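# Clamp the slotted block in the vise against jaw and stop

## Task

Take the block from the infeed plate and set it in the vise so it lies flat on the two low parallel bars between the jaws, with its milled slot downward. Its long side must press against the fixed jaw (the jaw not mounted on the air cylinder's rod), and one of its ends must press against the work stop (the short rod between the jaws). You may set the block in the V-block to regrip it. Finally open the hand and withdraw; the block must stay in that position without any help from the robot.

## Robot and tools

ROBOT. Two arms, left_arm and right_arm, face each other across a table; left_arm's base is on the +y side. The names do not refer to image sides. Both carry an identical right-handed five-finger hand, so hand axes and numbers mean the same on both. Cameras: cam_left_wrist and cam_right_wrist, each 672x504.

FRAME. The state line reports each hand point's position (m) and quaternion (wxyz) plus velocities in one scene frame: origin on the table top halfway between the arm bases, z up, table surface at z = 0. Printed positions can be off, more so at long reach.

HAND POINT. It sits 0.05 m in front of the palm, where index pad and thumb tip meet in a pinch. Its +z runs along straightened fingers, +y points out of the palm, +x crosses the palm toward the little finger. Straight fingers extend 0.06-0.07 m past it along +z. Across the palm the hand extends 0.08 m on the little-finger side, and 0.02 m (thumb in front) up to 0.09 m on the thumb side. A wrist bracket on the little-finger side sticks 0.03 m beyond the point in +y and 0.11 m across; it can collide.

THE ROW. Every motion command is one row of 28 numbers, each in [-1, 1], covering both arms even if one is idle: left_arm dx, dy, dz, rx, ry, rz, then left hand little, ring, middle, index, thumb_bend, thumb_turn, force_limit, speed; then the same 14 for right_arm/right_gripper. The first six per arm are an offset, not a pose: measured from that hand point's pose in the latest result that shows it (or from its current pose before any such result, and for the second and later calls within one reply), in the hand point's own axes. 1.0 equals 0.6 m or 180 degrees; rx, ry, rz form one rotation vector. All rows of an action count from the same base, not from each other. Zero offsets pull the arm back to that base; they do not hold still. To keep an arm put, send the offset back to where you want it in the first call of a reply and zeros afterwards.

HAND NUMBERS are absolute targets. Fingers and thumb_bend: +1 straight, -1 fully curled. thumb_turn: +1 beside the palm, -1 opposite the fingers. Pinch is roughly index -0.22, thumb_bend -0.75, thumb_turn -0.57. force_limit maps -1..+1 to about 0..10 N at the fingertip (15 N for the two thumb motors) and only stops closing. speed maps -1..+1 to near zero..full (full travel 0.6 s). Use speed -0.9 or lower for a gentle grip. There is no 'unchanged' value: repeat the hand's last eight numbers; before any were sent, use its hand_measured six values plus hand_force_limit and hand_speed. A fully opposed thumb lets the hand wrap objects 0.035-0.08 m wide; turn the thumb before arriving.

TOOLS.
execute_actions: {"actions": [...]} with at most one item. Empty list: just read state. {"rows": [[28 numbers], ...], "steps": n}: up to 15 rows and 15 steps (default 15), 1/30 s each, last row repeated. {"steps": n} alone: a wait of up to 300 steps, counted from the previous result including your reply time. Optional "pictures" boolean.
move: "target" is one 28-number row as above; each hand point travels a straight line toward its offset pose, both finishing together, 0.5 to 10 s (cut off at 10 s). "speed" in m/s, 0.002 to 0.5, default 0.25; rotation capped at twice that in rad/s. Optional "stop_force" in N, 9 to 40, shared by both arms, refused in the first 0.2 s: an arm's path stops when its wrist sensor feels that much extra push along the direction of travel, backs off two steps and holds. Use it only with slow, non-rotating approaches; omit it when pulling away from something pressed. An arm whose target is within 1.5 mm and 0.5 degrees counts as stationary. Paths do not avoid obstacles or the other arm.
wait: "seconds" 0 to 10.
zoom_image: "camera" plus "region" [x0, y0, x1, y1] in pixels, at most 504 by 504.
show_instructions: shows the reference pages.


MOTION. Each step the command is clipped to 100 mm and 16 degrees from the measured pose; position wins over orientation; motion trails commands by about 0.17 s. After an action the arm only finishes its last clipped pose, so check the result and send the remainder.

RESULTS. The move: line reports done, off_target, moving, held, fault or contact, plus limits=paced (pose clipped) or limits=held (steps blocked, may then jump fast). HELD marks steps not sent; 'pose unreachable' names an arm whose command the clearance check altered. 'Hand target' shows where the controller is driving. hand_measured, hand_stopped_by (moving, target, force, stalled, fault) and hand_load_n (positive = pushed open) list six motors in command order; a lost grip shows as loads near 0. Wrist force/torque are in end-effector axes, noisy (offset up to ~4 N, noise up to 2.4 N), saturating near 50 N; 'no reading' is harmless. MOTOR HOT appears at 70 °C; OVER-TEMPERATURE brakes the arm at 85 °C.

AVOID. Arms are stiff: aiming even slightly into a firm surface can fault. Joint loads of 139 N m (shoulder pan, shoulder lift, elbow) or 26 N m (wrists), or 150 N outside force, stop the arm for 10 s. Keep the arms from striking or pressing on each other. Never push anything off the table; loose objects may get nudged occasionally. Avoid drops, slips and slams.

Each tool is called after "Emit:" in YAML: its name, and indented under it one key for each argument.

## Session

Emit:
execute_actions:
  actions: []

Scene clock: 0.00 s of 6600.00 s.
left_arm: end_effector_position=(+0.3077, +0.4505, +0.4704) hand_measured=(+1.000, +1.000, +1.000, +1.000, +1.000, +1.000) hand_load_n=(+0.0, +0.0, +0.0, +0.0, +0.0, +0.0) hand_stopped_by=(target, target, target, target, target, target) hand_force_limit=0.00 hand_speed=-0.80 end_effector_quat_wxyz=(-0.012, +0.358, +0.933, -0.009) end_effector_velocity=(+0.000, -0.000, -0.000) end_effector_angular_velocity=(+0.000, +0.000, +0.001) | right_arm: end_effector_position=(+0.1637, -0.2746, +0.4854) hand_measured=(+1.000, +1.000, +1.000, +1.000, +1.000, +1.000) hand_load_n=(+0.0, +0.0, +0.0, +0.0, +0.0, +0.0) hand_stopped_by=(target, target, target, target, target, target) hand_force_limit=0.00 hand_speed=-0.80 end_effector_quat_wxyz=(+0.021, -0.253, +0.967, -0.011) end_effector_velocity=(+0.000, +0.000, -0.000) end_effector_angular_velocity=(+0.000, +0.000, -0.000)
Joint positions: left_arm=[ 0.705 -1.735  1.37   1.945  1.6   -1.862] | right_arm=[-1.388 -1.75   1.331  1.948  1.591 -1.886]
Joint velocities: left_arm=[ 0.001  0.     0.    -0.     0.    -0.   ] | right_arm=[-0.  0.  0. -0. -0. -0.]
Joint torques (N m, as the arm reports them, + toward a larger angle): no reading
Wrist force (N, on the end effector, along its own x y z axes, offset not removed): no reading
Wrist torque (N m, same axes, about the end effector's origin, offset not removed): no reading
Hand target (left_arm): +0.308, +0.451, +0.470; -0.012, +0.358, +0.933, -0.009
Hand target (right_arm): +0.164, -0.275, +0.485; +0.021, -0.253, +0.967, -0.011

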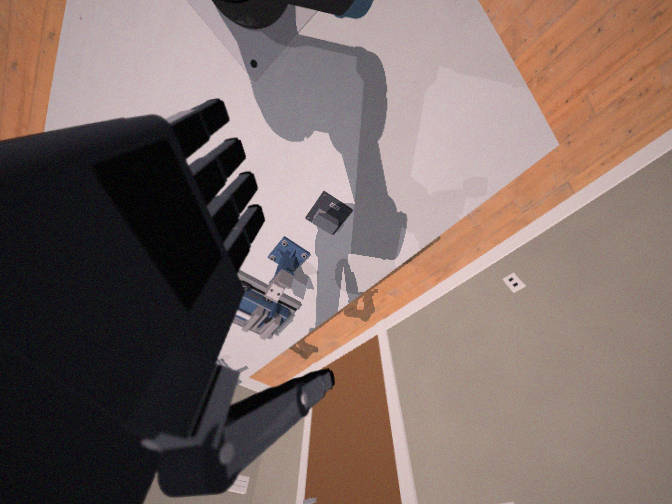

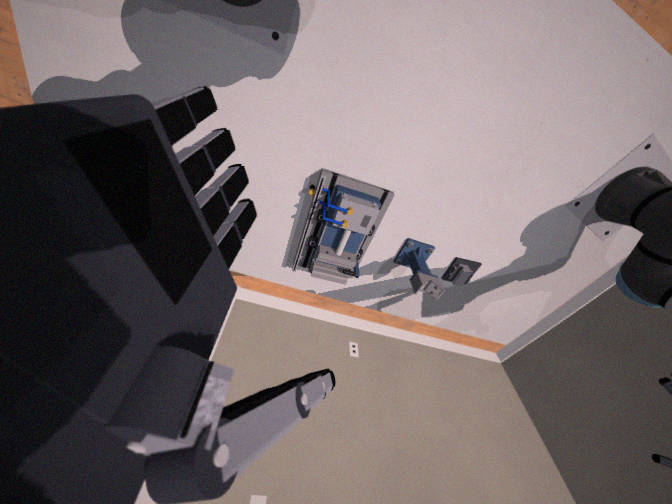

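Emit:
move:
  target: [-0.202,-0.027,0.365,0.061,0.167,-0.228,1,1,1,1,1,1,0,-0.8,-0.602,0.003,0.447,-0.185,0.128,0.645,1,1,1,1,1,1,0,-0.8]
  speed: 0.4

Emit:
zoom_image:
  camera: "cam_left_wrist"
  region: [240, 220, 360, 340]

Emit:
zoom_image:
  camera: "cam_right_wrist"
  region: [260, 160, 440, 340]

Scene clock: 13.17 s of 6600.00 s.
left_arm: end_effector_position=(+0.3806, +0.3552, +0.2506) hand_measured=(+1.000, +1.000, +1.000, +1.000, +1.000, +1.000) hand_load_n=(+0.0, +0.0, +0.0, +0.0, +0.0, +0.0) hand_stopped_by=(target, target, target, target, target, target) hand_force_limit=0.00 hand_speed=-0.80 end_effector_quat_wxyz=(+0.284, -0.000, -0.959, -0.001) end_effector_velocity=(+0.000, -0.000, -0.001) end_effector_angular_velocity=(+0.001, +0.002, +0.002) | right_arm: end_effector_position=(+0.4891, -0.0990, +0.2298) hand_measured=(+1.000, +1.000, +1.000, +1.000, +1.000, +1.000) hand_load_n=(+0.0, +0.0, +0.0, +0.0, +0.0, +0.0) hand_stopped_by=(target, target, target, target, target, target) hand_force_limit=0.00 hand_speed=-0.80 end_effector_quat_wxyz=(-0.200, +0.678, +0.678, +0.200) end_effector_velocity=(+0.001, +0.000, -0.001) end_effector_angular_velocity=(-0.001, +0.000, -0.009)
Joint positions: left_arm=[ 0.994 -1.068  1.329  1.76   1.944 -2.22 ] | right_arm=[-1.236 -1.05   1.185  1.218  1.035  0.409]
Joint velocities: left_arm=[ 0.001  0.002 -0.001 -0.     0.001 -0.001] | right_arm=[ 0.002  0.003 -0.004 -0.004  0.004  0.012]
Joint torques (N m, as the arm reports them, + toward a larger angle): left_arm=[  8.77 -31.8  -28.5    1.03   2.53  -1.39] | right_arm=[ 13.15 -26.68 -30.56  -0.12   0.69   1.95]
Wrist force (N, on the end effector, along its own x y z axes, offset not removed): left_arm=[0.8 0.2 1.6] | right_arm=[0.4 0.9 -1.3]
Wrist torque (N m, same axes, about the end effector's origin, offset not removed): left_arm=[-0.03 -0.15 -0.06] | right_arm=[0.25 0.11 -0.01]
Hand target (left_arm): +0.381, +0.355, +0.251; -0.284, +0.000, +0.959, +0.001
Hand target (right_arm): +0.489, -0.099, +0.230; -0.200, +0.679, +0.678, +0.200
Off the commanded pose (left_arm): 0.001 m, 0 deg.
Off the commanded pose (right_arm): 0.001 m, 0 deg.
After step 90, 6.93 s passed at rest.
move: done

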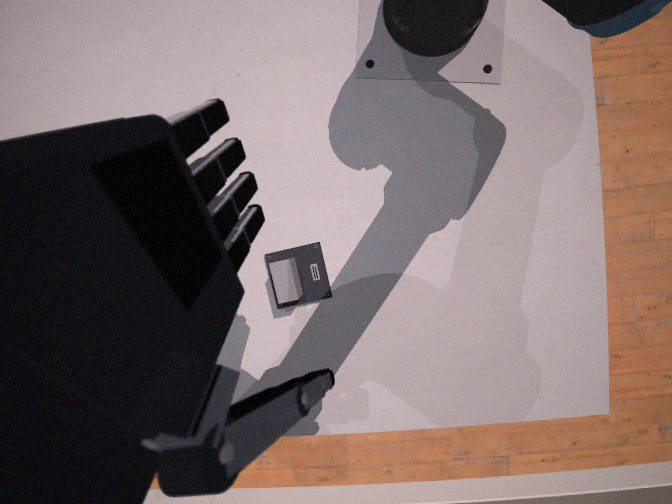

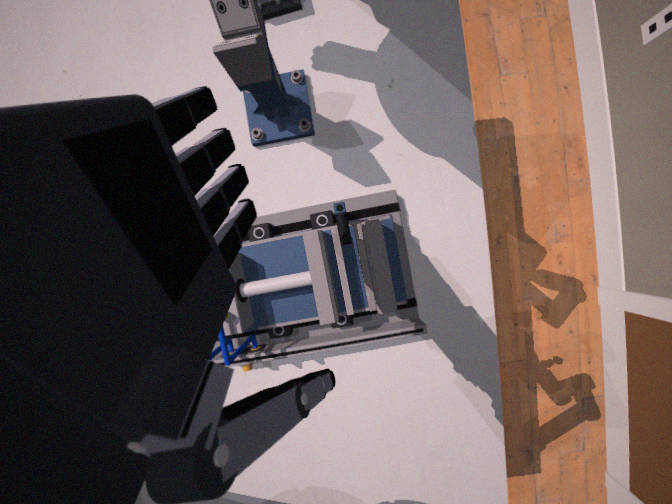

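Region (240, 220, 360, 340) of cam_left_wrist's 672x504 image, scaled by 4.200, with more detail than that image has.

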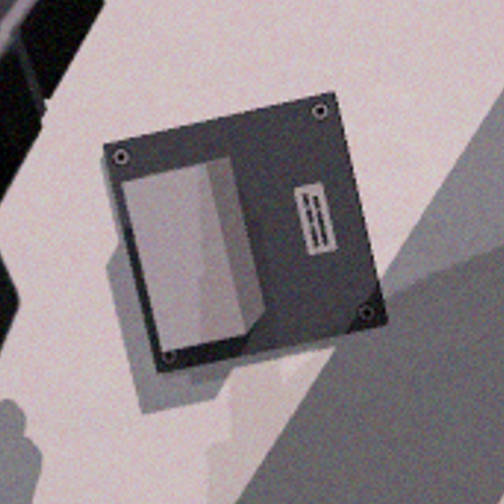

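Region (260, 160, 440, 340) of cam_right_wrist's 672x504 image, scaled by 2.800, with more detail than that image has.

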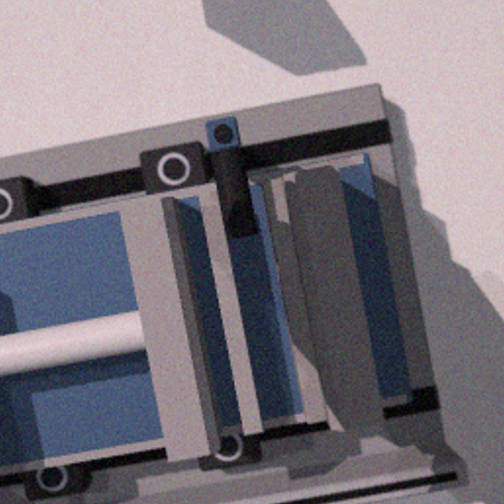

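Emit:
move:
  target: [-0.202,-0.153,0.198,0.117,0.072,0.463,1,1,1,0.45,1,-0.8,0,0.5,-0.085,-0.615,-0.193,0.096,0.096,0.493,1,1,1,0.45,1,-0.8,0,0.5]
  speed: 0.3

Scene clock: 35.57 s of 6600.00 s.
left_arm: end_effector_position=(+0.4178, +0.2632, +0.0851) hand_measured=(+1.000, +1.000, +1.000, +0.450, +1.000, -0.800) hand_load_n=(+0.0, +0.0, +0.0, +0.0, +0.0, +0.0) hand_stopped_by=(target, target, target, target, target, target) hand_force_limit=0.00 hand_speed=0.50 end_effector_quat_wxyz=(-0.305, +0.585, +0.667, -0.347) end_effector_velocity=(+0.000, -0.000, -0.000) end_effector_angular_velocity=(-0.001, +0.001, -0.002) | right_arm: end_effector_position=(+0.1201, -0.2045, +0.2994) hand_measured=(+1.000, +1.000, +1.000, +0.450, +1.000, -0.800) hand_load_n=(+0.0, +0.0, +0.0, +0.0, +0.0, +0.0) hand_stopped_by=(target, target, target, target, target, target) hand_force_limit=0.00 hand_speed=0.50 end_effector_quat_wxyz=(-0.461, +0.887, +0.000, -0.000) end_effector_velocity=(-0.001, -0.001, +0.001) end_effector_angular_velocity=(+0.005, +0.002, -0.001)
Joint positions: left_arm=[ 1.131 -0.704  1.338  1.754  2.147 -0.474] | right_arm=[-1.599 -1.902  2.092  1.403  0.613  1.543]
Joint velocities: left_arm=[ 0.     0.002 -0.001  0.002 -0.     0.003] | right_arm=[-0.016 -0.007  0.012  0.019 -0.005 -0.026]
Joint torques (N m, as the arm reports them, + toward a larger angle): left_arm=[  9.16 -40.56 -23.68   4.54  -1.04   1.85] | right_arm=[-14.38 -13.5  -11.36   4.57  -3.03  -1.45]
Wrist force (N, on the end effector, along its own x y z axes, offset not removed): left_arm=[0.8 0.9 1.0] | right_arm=[2.0 0.8 -1.5]
Wrist torque (N m, same axes, about the end effector's origin, offset not removed): left_arm=[0.18 -0.12 0.00] | right_arm=[0.24 -0.20 0.09]
Hand target (left_arm): +0.418, +0.263, +0.085; -0.305, +0.585, +0.667, -0.347
Hand target (right_arm): +0.120, -0.205, +0.299; -0.461, +0.887, +0.000, -0.000
Off the commanded pose (left_arm): 0.001 m, 0 deg.
Off the commanded pose (right_arm): 0.000 m, 0 deg.
After step 90, 16.20 s passed at rest.
move: done

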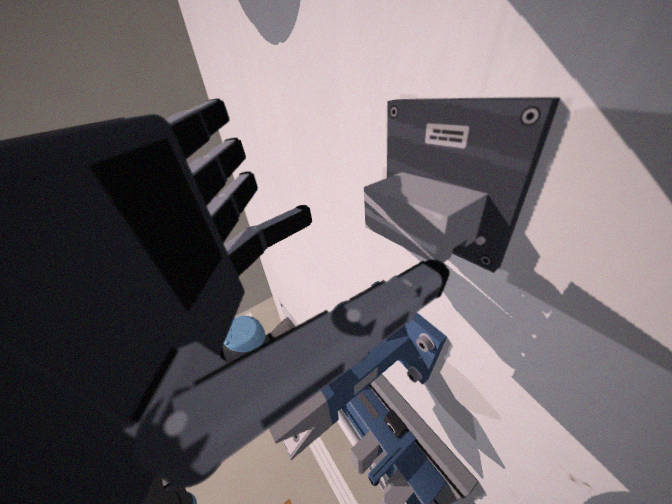

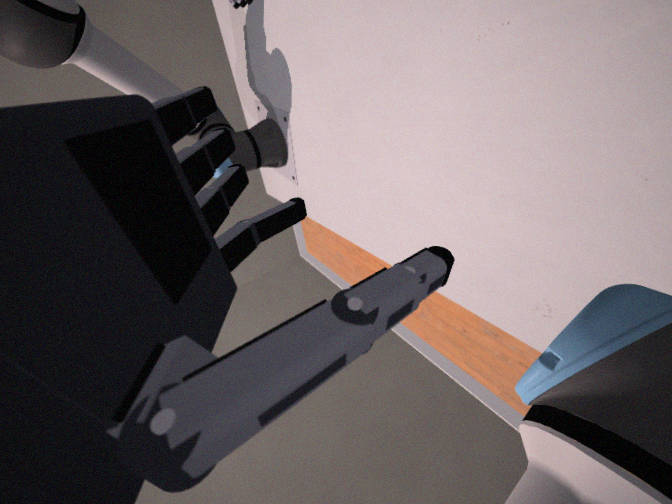

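Emit:
move:
  target: [0.0083,0.034,0.0097,0,0,0,1,1,1,0.45,1,-0.8,0,0.5,0,0,0,0,0,0,1,1,1,0.45,1,-0.8,0,0.5]
  speed: 0.05

Emit:
zoom_image:
  camera: "cam_left_wrist"
  region: [260, 130, 520, 350]

Scene clock: 41.87 s of 6600.00 s.
left_arm: end_effector_position=(+0.4241, +0.2690, +0.0651) hand_measured=(+1.000, +1.000, +1.000, +0.450, +1.000, -0.800) hand_load_n=(+0.0, +0.0, +0.0, +0.0, +0.0, +0.0) hand_stopped_by=(target, target, target, target, target, target) hand_force_limit=0.00 hand_speed=0.50 end_effector_quat_wxyz=(-0.305, +0.585, +0.667, -0.347) end_effector_velocity=(+0.000, +0.000, -0.002) end_effector_angular_velocity=(+0.001, +0.001, -0.000) | right_arm: end_effector_position=(+0.1201, -0.2046, +0.2994) hand_measured=(+1.000, +1.000, +1.000, +0.450, +1.000, -0.800) hand_load_n=(+0.0, +0.0, +0.0, +0.0, +0.0, +0.0) hand_stopped_by=(target, target, target, target, target, target) hand_force_limit=0.00 hand_speed=0.50 end_effector_quat_wxyz=(-0.461, +0.887, +0.000, -0.000) end_effector_velocity=(+0.000, -0.000, -0.000) end_effector_angular_velocity=(-0.001, +0.000, -0.000)
Joint positions: left_arm=[ 1.146 -0.668  1.329  1.734  2.136 -0.462] | right_arm=[-1.599 -1.902  2.092  1.403  0.613  1.543]
Joint velocities: left_arm=[ 0.001  0.003 -0.    -0.001 -0.001  0.001] | right_arm=[ 0.     0.     0.    -0.     0.001  0.   ]
Joint torques (N m, as the arm reports them, + toward a larger angle): left_arm=[  9.44 -40.75 -23.41   0.81  -1.19   1.78] | right_arm=[ 13.38   9.69 -29.68   0.     0.36   1.79]
Wrist force (N, on the end effector, along its own x y z axes, offset not removed): left_arm=[1.3 -0.4 1.5] | right_arm=[-0.8 -0.6 0.2]
Wrist torque (N m, same axes, about the end effector's origin, offset not removed): left_arm=[-0.02 -0.24 -0.06] | right_arm=[-0.07 0.16 -0.15]
Hand target (left_arm): +0.424, +0.269, +0.065; -0.305, +0.585, +0.667, -0.347
Hand target (right_arm): +0.120, -0.205, +0.299; -0.461, +0.887, +0.000, -0.000
Off the commanded pose (left_arm): 0.000 m, 0 deg.
Off the commanded pose (right_arm): 0.000 m, 0 deg.
After step 90, 2.50 s passed at rest.
move: done

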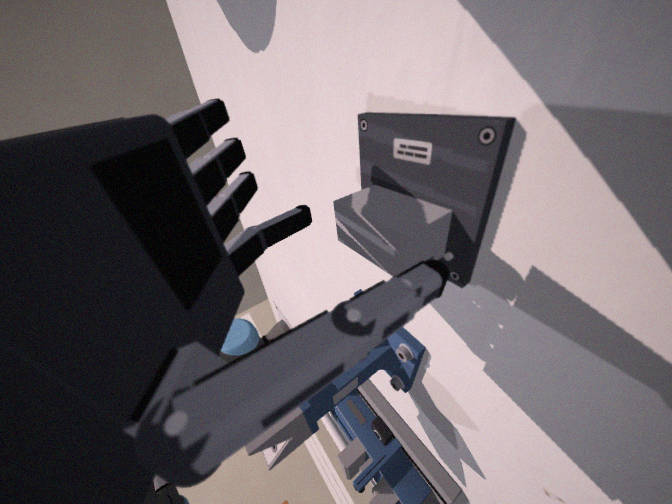

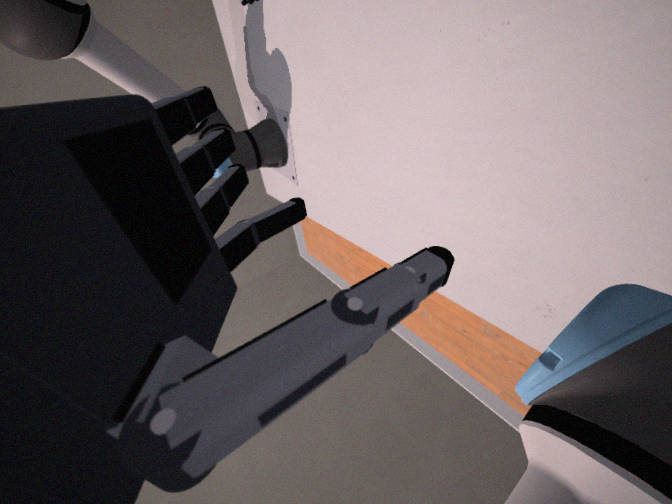

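Region (260, 130, 520, 350) of cam_left_wrist's 672x504 image, scaled by 1.938, with more detail than that image has; it fills the top 426 rows of this view, and the rest is white.

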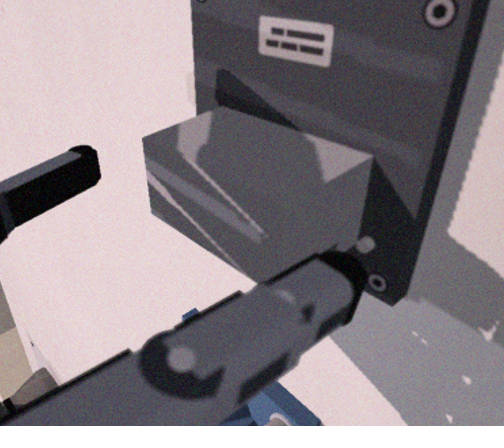

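Matches scene 1. Descend and grip.

Emit:
move:
  target: [0,0.03,0.021,0,0,0,1,1,1,0.45,1,-0.8,0,0.5,0,0,0,0,0,0,1,1,1,0.45,1,-0.8,0,0.5]
  speed: 0.04

Emit:
move:
  target: [0,0,0,0,0,0,1,1,1,0.17,0.4,-0.8,0.4,-0.85,0,0,0,0,0,0,1,1,1,0.45,1,-0.8,0,0.5]

Scene clock: 46.07 s of 6600.00 s.
left_arm: end_effector_position=(+0.4241, +0.2691, +0.0433) hand_measured=(+1.000, +1.000, +1.000, +0.450, +1.000, -0.800) hand_load_n=(+0.0, +0.0, +0.0, +0.0, +0.0, +0.0) hand_stopped_by=(target, target, target, target, target, target) hand_force_limit=0.00 hand_speed=0.50 end_effector_quat_wxyz=(-0.305, +0.585, +0.667, -0.347) end_effector_velocity=(-0.000, +0.000, -0.001) end_effector_angular_velocity=(-0.000, +0.000, +0.000) | right_arm: end_effector_position=(+0.1201, -0.2046, +0.2994) hand_measured=(+1.000, +1.000, +1.000, +0.450, +1.000, -0.800) hand_load_n=(+0.0, +0.0, +0.0, +0.0, +0.0, +0.0) hand_stopped_by=(target, target, target, target, target, target) hand_force_limit=0.00 hand_speed=0.50 end_effector_quat_wxyz=(-0.461, +0.887, +0.000, -0.000) end_effector_velocity=(+0.000, -0.000, +0.000) end_effector_angular_velocity=(-0.000, -0.000, +0.000)
Joint positions: left_arm=[ 1.146 -0.634  1.331  1.699  2.136 -0.462] | right_arm=[-1.599 -1.902  2.092  1.403  0.613  1.543]
Joint velocities: left_arm=[ 0.     0.002  0.001 -0.002  0.     0.   ] | right_arm=[-0. -0. -0.  0.  0. -0.]
Joint torques (N m, as the arm reports them, + toward a larger angle): left_arm=[  2.8  -40.15 -18.95   0.83  -0.47   1.26] | right_arm=[  9.43   6.91 -27.67   0.63   0.19   0.9 ]
Wrist force (N, on the end effector, along its own x y z axes, offset not removed): left_arm=[1.4 1.3 1.0] | right_arm=[0.1 0.5 0.0]
Wrist torque (N m, same axes, about the end effector's origin, offset not removed): left_arm=[0.22 -0.24 -0.05] | right_arm=[0.06 0.10 -0.06]
Hand target (left_arm): +0.424, +0.269, +0.043; -0.305, +0.585, +0.667, -0.347
Hand target (right_arm): +0.120, -0.205, +0.299; -0.461, +0.887, +0.000, -0.000
Off the commanded pose (left_arm): 0.000 m, 0 deg.
Off the commanded pose (right_arm): 0.000 m, 0 deg.
After step 90, 0.33 s passed at rest.
move: done

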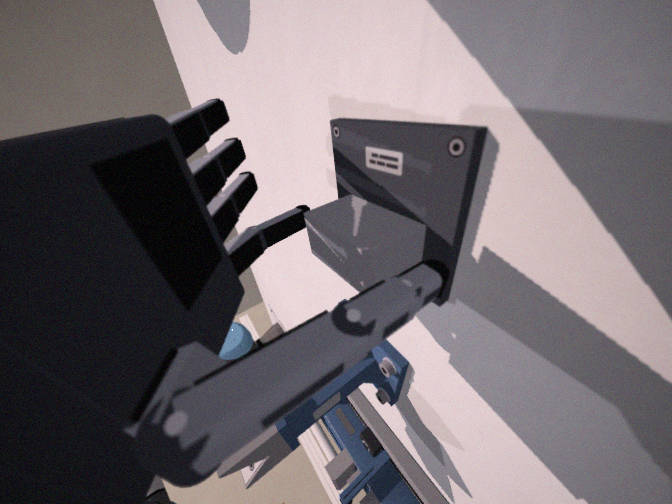

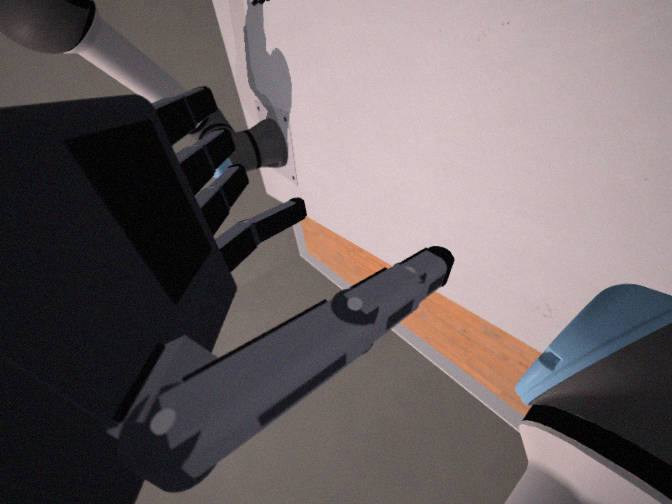

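Scene clock: 49.27 s of 6600.00 s.
left_arm: end_effector_position=(+0.4241, +0.2691, +0.0433) hand_measured=(+1.000, +1.000, +1.000, +0.174, +0.560, -0.800) hand_load_n=(+0.0, +0.0, +0.0, +10.0, +10.0, -1.5) hand_stopped_by=(target, target, target, force, force, target) hand_force_limit=0.40 hand_speed=-0.85 end_effector_quat_wxyz=(-0.305, +0.585, +0.667, -0.347) end_effector_velocity=(+0.000, +0.000, +0.001) end_effector_angular_velocity=(+0.000, +0.000, +0.001) | right_arm: end_effector_position=(+0.1201, -0.2046, +0.2994) hand_measured=(+1.000, +1.000, +1.000, +0.450, +1.000, -0.800) hand_load_n=(+0.0, +0.0, +0.0, +0.0, +0.0, +0.0) hand_stopped_by=(target, target, target, target, target, target) hand_force_limit=0.00 hand_speed=0.50 end_effector_quat_wxyz=(-0.461, +0.887, +0.000, -0.000) end_effector_velocity=(-0.000, -0.000, -0.000) end_effector_angular_velocity=(-0.001, +0.000, -0.000)
Joint positions: left_arm=[ 1.146 -0.634  1.331  1.699  2.136 -0.462] | right_arm=[-1.599 -1.902  2.092  1.403  0.613  1.543]
Joint velocities: left_arm=[ 0.    -0.001 -0.     0.001  0.    -0.   ] | right_arm=[-0.    -0.    -0.     0.     0.001  0.   ]
Joint torques (N m, as the arm reports them, + toward a larger angle): left_arm=[  3.69 -55.61 -20.45   2.83  -0.51   1.18] | right_arm=[ 10.47   6.89 -27.99   0.55   0.14   0.79]
Wrist force (N, on the end effector, along its own x y z axes, offset not removed): left_arm=[2.0 1.2 1.5] | right_arm=[0.6 0.4 -1.5]
Wrist torque (N m, same axes, about the end effector's origin, offset not removed): left_arm=[0.04 -0.24 -0.04] | right_arm=[0.21 0.04 -0.04]
Hand target (left_arm): +0.424, +0.269, +0.043; -0.305, +0.585, +0.667, -0.347
Hand target (right_arm): +0.120, -0.205, +0.299; -0.461, +0.887, +0.000, -0.000
Off the commanded pose (left_arm): 0.000 m, 0 deg.
Off the commanded pose (right_arm): 0.000 m, 0 deg.
move: done

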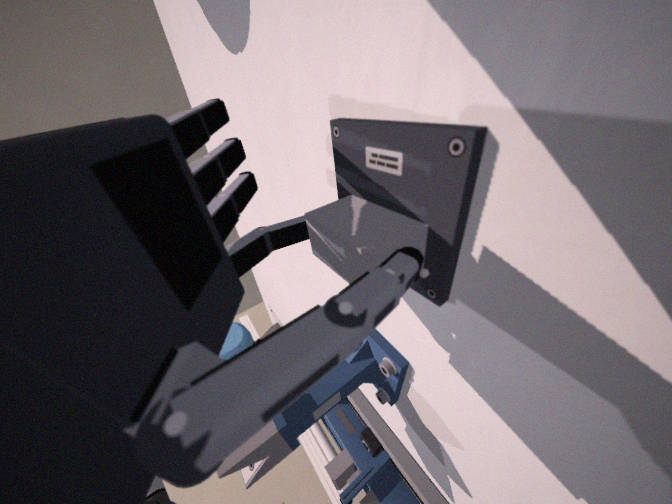

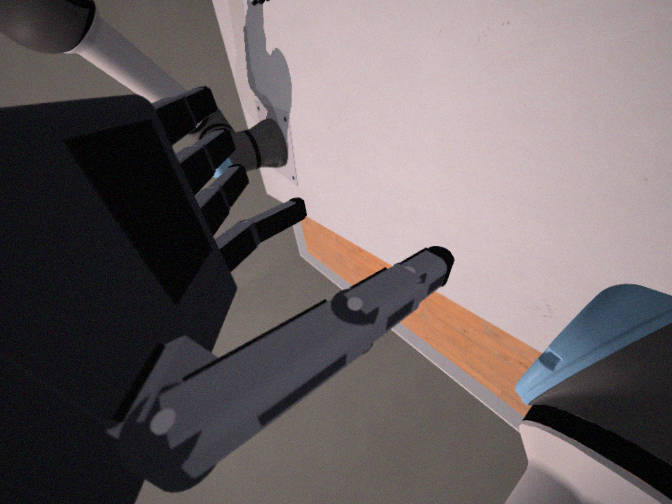

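Emit:
move:
  target: [0,-0.131,-0.092,0,0,0,1,1,1,0.17,0.4,-0.8,0.4,-0.85,0,0,0,0,0,0,1,1,1,0.45,1,-0.8,0,0.5]
  speed: 0.12

Emit:
move:
  target: [-0.357,-0.388,0.553,0,-0.375,-0.263,1,1,1,0.17,0.4,-0.8,0.4,-0.85,0,0,0,0,0,0,1,1,1,0.45,1,-0.8,0,0.5]
  speed: 0.2

Scene clock: 57.73 s of 6600.00 s.
left_arm: end_effector_position=(+0.4241, +0.2691, +0.1391) hand_measured=(+1.000, +1.000, +1.000, +0.174, +0.560, -0.800) hand_load_n=(+0.0, +0.0, +0.0, +10.0, +10.0, -1.5) hand_stopped_by=(target, target, target, force, force, target) hand_force_limit=0.40 hand_speed=-0.85 end_effector_quat_wxyz=(-0.305, +0.585, +0.667, -0.347) end_effector_velocity=(+0.000, +0.000, +0.002) end_effector_angular_velocity=(-0.001, -0.001, +0.000) | right_arm: end_effector_position=(+0.1201, -0.2045, +0.2994) hand_measured=(+1.000, +1.000, +1.000, +0.450, +1.000, -0.800) hand_load_n=(+0.0, +0.0, +0.0, +0.0, +0.0, +0.0) hand_stopped_by=(target, target, target, target, target, target) hand_force_limit=0.00 hand_speed=0.50 end_effector_quat_wxyz=(-0.461, +0.887, +0.000, -0.000) end_effector_velocity=(-0.000, -0.000, +0.000) end_effector_angular_velocity=(-0.000, +0.001, +0.000)
Joint positions: left_arm=[ 1.146 -0.769  1.302  1.862  2.136 -0.462] | right_arm=[-1.599 -1.902  2.092  1.403  0.613  1.543]
Joint velocities: left_arm=[ 0.001 -0.003 -0.002  0.003  0.     0.001] | right_arm=[ 0.     0.    -0.     0.001  0.    -0.   ]
Joint torques (N m, as the arm reports them, + toward a larger angle): left_arm=[ -4.69 -55.07 -24.87   4.64   2.58   0.73] | right_arm=[  9.74   6.98 -27.87   0.52   0.1    0.93]
Wrist force (N, on the end effector, along its own x y z axes, offset not removed): left_arm=[1.5 1.4 2.6] | right_arm=[1.0 0.4 -0.9]
Wrist torque (N m, same axes, about the end effector's origin, offset not removed): left_arm=[-0.01 -0.25 -0.13] | right_arm=[0.25 -0.07 -0.05]
Hand target (left_arm): +0.424, +0.269, +0.139; -0.305, +0.585, +0.667, -0.347
Hand target (right_arm): +0.120, -0.205, +0.299; -0.461, +0.887, +0.000, -0.000
Off the commanded pose (left_arm): 0.000 m, 0 deg.
Off the commanded pose (right_arm): 0.000 m, 0 deg.
After step 90, 4.23 s passed at rest.
move: done

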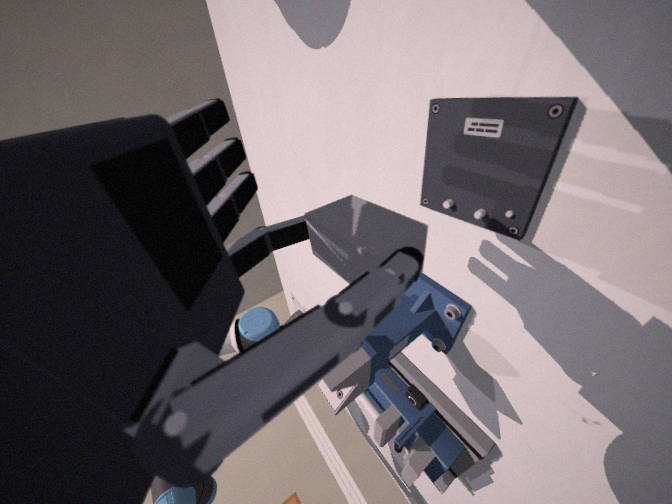

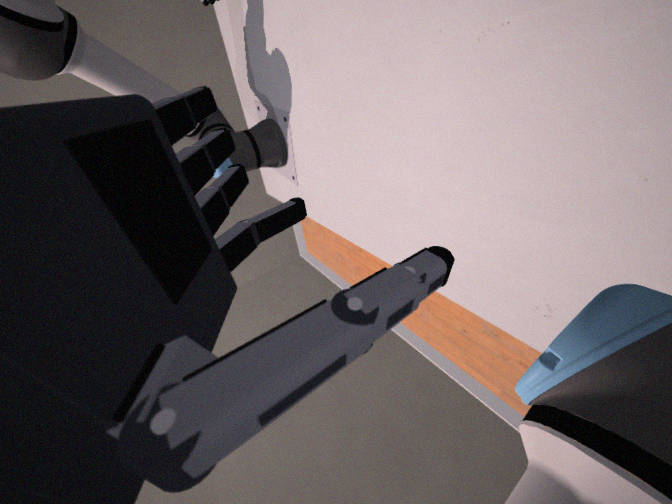

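Scene clock: 61.80 s of 6600.00 s.
left_arm: end_effector_position=(+0.0500, +0.0057, +0.1377) hand_measured=(+1.000, +1.000, +1.000, +0.174, +0.560, -0.800) hand_load_n=(+0.0, +0.0, +0.0, +10.0, +10.0, -1.5) hand_stopped_by=(target, target, target, force, force, target) hand_force_limit=0.40 hand_speed=-0.85 end_effector_quat_wxyz=(-0.000, -0.002, -0.888, +0.460) end_effector_velocity=(-0.001, -0.001, +0.000) end_effector_angular_velocity=(+0.001, -0.001, +0.008) | right_arm: end_effector_position=(+0.1201, -0.2045, +0.2994) hand_measured=(+1.000, +1.000, +1.000, +0.450, +1.000, -0.800) hand_load_n=(+0.0, +0.0, +0.0, +0.0, +0.0, +0.0) hand_stopped_by=(target, target, target, target, target, target) hand_force_limit=0.00 hand_speed=0.50 end_effector_quat_wxyz=(-0.461, +0.887, +0.000, -0.000) end_effector_velocity=(+0.000, +0.000, +0.000) end_effector_angular_velocity=(+0.001, -0.001, -0.000)
Joint positions: left_arm=[-0.275 -1.484  1.95   0.194  1.222 -3.398] | right_arm=[-1.599 -1.902  2.092  1.403  0.613  1.543]
Joint velocities: left_arm=[-0.004  0.005 -0.006  0.005 -0.01  -0.008] | right_arm=[-0.    -0.    -0.    -0.    -0.001 -0.   ]
Joint torques (N m, as the arm reports them, + toward a larger angle): left_arm=[-10.01 -16.08 -28.36   2.05  -2.01  -1.05] | right_arm=[  9.86   6.92 -27.28   0.61   0.1    0.78]
Wrist force (N, on the end effector, along its own x y z axes, offset not removed): left_arm=[1.4 1.2 2.7] | right_arm=[1.2 0.3 -1.2]
Wrist torque (N m, same axes, about the end effector's origin, offset not removed): left_arm=[-0.05 -0.26 -0.04] | right_arm=[0.16 -0.24 -0.06]
Hand target (left_arm): +0.050, +0.006, +0.138; +0.000, +0.002, +0.888, -0.460
Hand target (right_arm): +0.120, -0.205, +0.299; -0.461, +0.887, +0.000, -0.000
Off the commanded pose (left_arm): 0.002 m, 0 deg.
Off the commanded pose (right_arm): 0.000 m, 0 deg.
move: done

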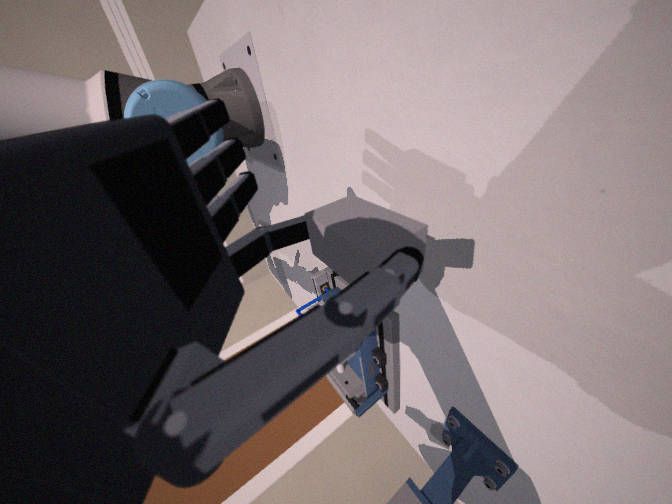

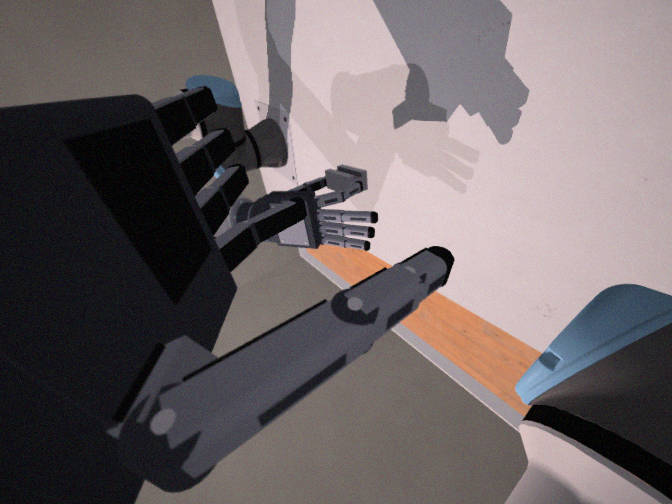

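Emit:
move:
  target: [0,0.150,0.105,0,0.268,-0.382,1,1,1,0.17,0.4,-0.8,0.4,-0.85,0,0,0,0,0,0,1,1,1,0.45,1,-0.8,0,0.5]

Emit:
move:
  target: [-0.017,0.0015,0.001,0,0,0,1,1,1,0.17,0.4,-0.8,0.4,-0.85,0,0,0,0,0,0,1,1,1,0.45,1,-0.8,0,0.5]
  speed: 0.008
  stop_force: 9

Scene clock: 70.97 s of 6600.00 s.
left_arm: end_effector_position=(+0.0498, +0.0061, +0.0281) hand_measured=(+1.000, +1.000, +1.000, +0.174, +0.560, -0.800) hand_load_n=(+0.0, +0.0, +0.0, +10.0, +10.0, +0.0) hand_stopped_by=(target, target, target, force, force, target) hand_force_limit=0.40 hand_speed=-0.85 end_effector_quat_wxyz=(+0.594, +0.308, -0.661, +0.340) end_effector_velocity=(+0.000, -0.001, -0.000) end_effector_angular_velocity=(-0.004, +0.010, +0.003) | right_arm: end_effector_position=(+0.1201, -0.2045, +0.2994) hand_measured=(+1.000, +1.000, +1.000, +0.450, +1.000, -0.800) hand_load_n=(+0.0, +0.0, +0.0, +0.0, +0.0, +0.0) hand_stopped_by=(target, target, target, target, target, target) hand_force_limit=0.00 hand_speed=0.50 end_effector_quat_wxyz=(-0.461, +0.887, +0.000, -0.000) end_effector_velocity=(-0.000, +0.000, +0.000) end_effector_angular_velocity=(+0.000, +0.000, +0.001)
Joint positions: left_arm=[ 0.35  -1.038  2.138 -1.008  2.375 -4.561] | right_arm=[-1.599 -1.902  2.092  1.403  0.613  1.543]
Joint velocities: left_arm=[ 0.001  0.005  0.004 -0.022 -0.002 -0.015] | right_arm=[ 0.001  0.    -0.     0.    -0.     0.   ]
Joint torques (N m, as the arm reports them, + toward a larger angle): left_arm=[  9.26 -27.26  -1.22  -2.51  -1.68  -1.31] | right_arm=[ 10.15   7.05 -27.44   0.57   0.13   0.84]
Wrist force (N, on the end effector, along its own x y z axes, offset not removed): left_arm=[-0.3 -0.6 1.2] | right_arm=[0.9 0.1 -1.3]
Wrist torque (N m, same axes, about the end effector's origin, offset not removed): left_arm=[-0.14 -0.25 -0.09] | right_arm=[0.19 0.06 -0.08]
Hand target (left_arm): +0.050, +0.006, +0.028; +0.594, +0.308, -0.661, +0.340
Hand target (right_arm): +0.120, -0.205, +0.299; -0.461, +0.887, +0.000, -0.000
Off the commanded pose (left_arm): 0.001 m, 0 deg.
Off the commanded pose (right_arm): 0.000 m, 0 deg.
After step 90, 2.77 s passed at rest.
move: done

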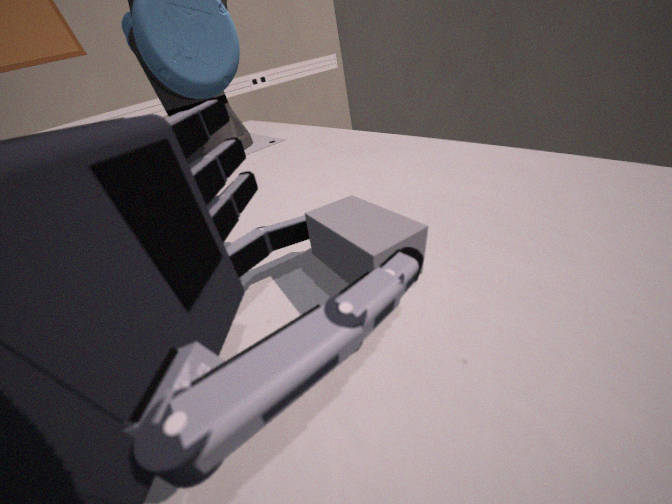

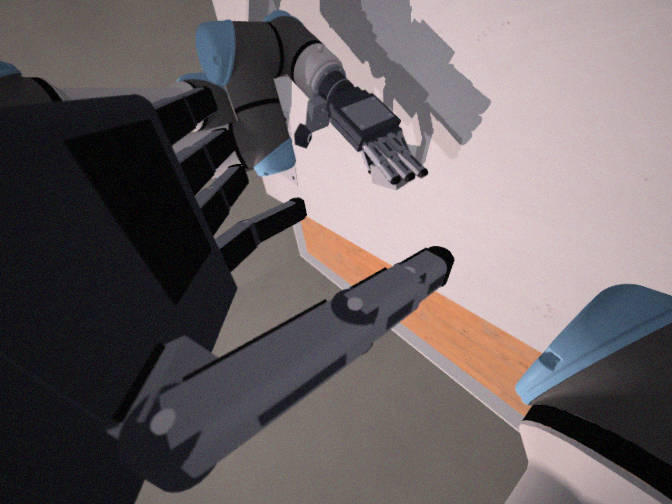

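Scene clock: 72.47 s of 6600.00 s.
left_arm: end_effector_position=(+0.0498, +0.0061, +0.0180) hand_measured=(+1.000, +1.000, +1.000, +0.174, +0.560, -0.800) hand_load_n=(+0.0, +0.0, +0.0, +9.5, +10.0, -2.0) hand_stopped_by=(target, target, target, force, force, target) hand_force_limit=0.40 hand_speed=-0.85 end_effector_quat_wxyz=(+0.594, +0.308, -0.661, +0.340) end_effector_velocity=(-0.000, +0.000, -0.001) end_effector_angular_velocity=(-0.000, -0.000, -0.000) | right_arm: end_effector_position=(+0.1201, -0.2045, +0.2994) hand_measured=(+1.000, +1.000, +1.000, +0.450, +1.000, -0.800) hand_load_n=(+0.0, +0.0, +0.0, +0.0, +0.0, +0.0) hand_stopped_by=(target, target, target, target, target, target) hand_force_limit=0.00 hand_speed=0.50 end_effector_quat_wxyz=(-0.461, +0.887, +0.000, -0.000) end_effector_velocity=(+0.000, -0.000, +0.000) end_effector_angular_velocity=(-0.000, +0.000, -0.000)
Joint positions: left_arm=[ 0.35  -1.013  2.138 -1.034  2.375 -4.561] | right_arm=[-1.599 -1.902  2.092  1.403  0.613  1.543]
Joint velocities: left_arm=[-0.     0.002  0.001 -0.003  0.     0.001] | right_arm=[-0. -0. -0.  0.  0.  0.]
Joint torques (N m, as the arm reports them, + toward a larger angle): left_arm=[  8.81 -23.88   1.96  -2.08   1.63   1.56] | right_arm=[ 10.71   6.23 -27.34   0.58   0.12   0.72]
Wrist force (N, on the end effector, along its own x y z axes, offset not removed): left_arm=[5.2 -1.1 -0.2] | right_arm=[0.5 0.0 -1.7]
Wrist torque (N m, same axes, about the end effector's origin, offset not removed): left_arm=[-0.16 0.23 -0.20] | right_arm=[0.16 0.07 -0.14]
Hand target (left_arm): +0.050, +0.006, +0.018; +0.594, +0.308, -0.661, +0.340
Hand target (right_arm): +0.120, -0.205, +0.299; -0.461, +0.887, +0.000, -0.000
Off the commanded pose (left_arm): 0.000 m, 0 deg.
Off the commanded pose (right_arm): 0.000 m, 0 deg.
move: done

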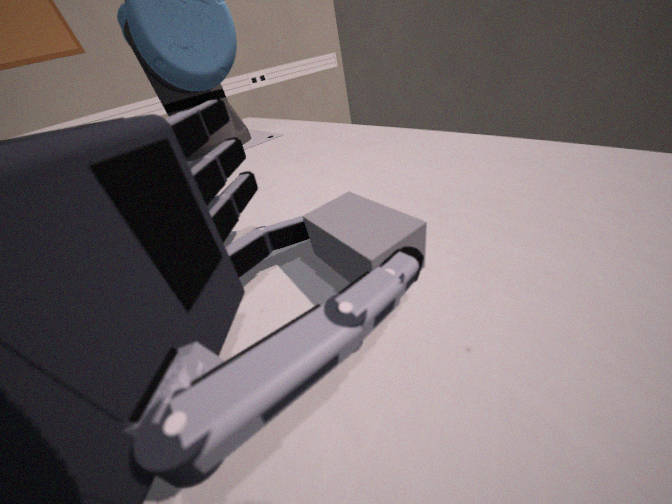

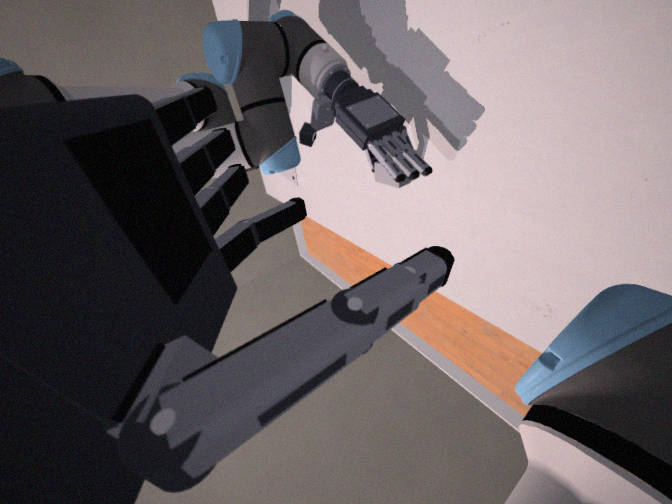

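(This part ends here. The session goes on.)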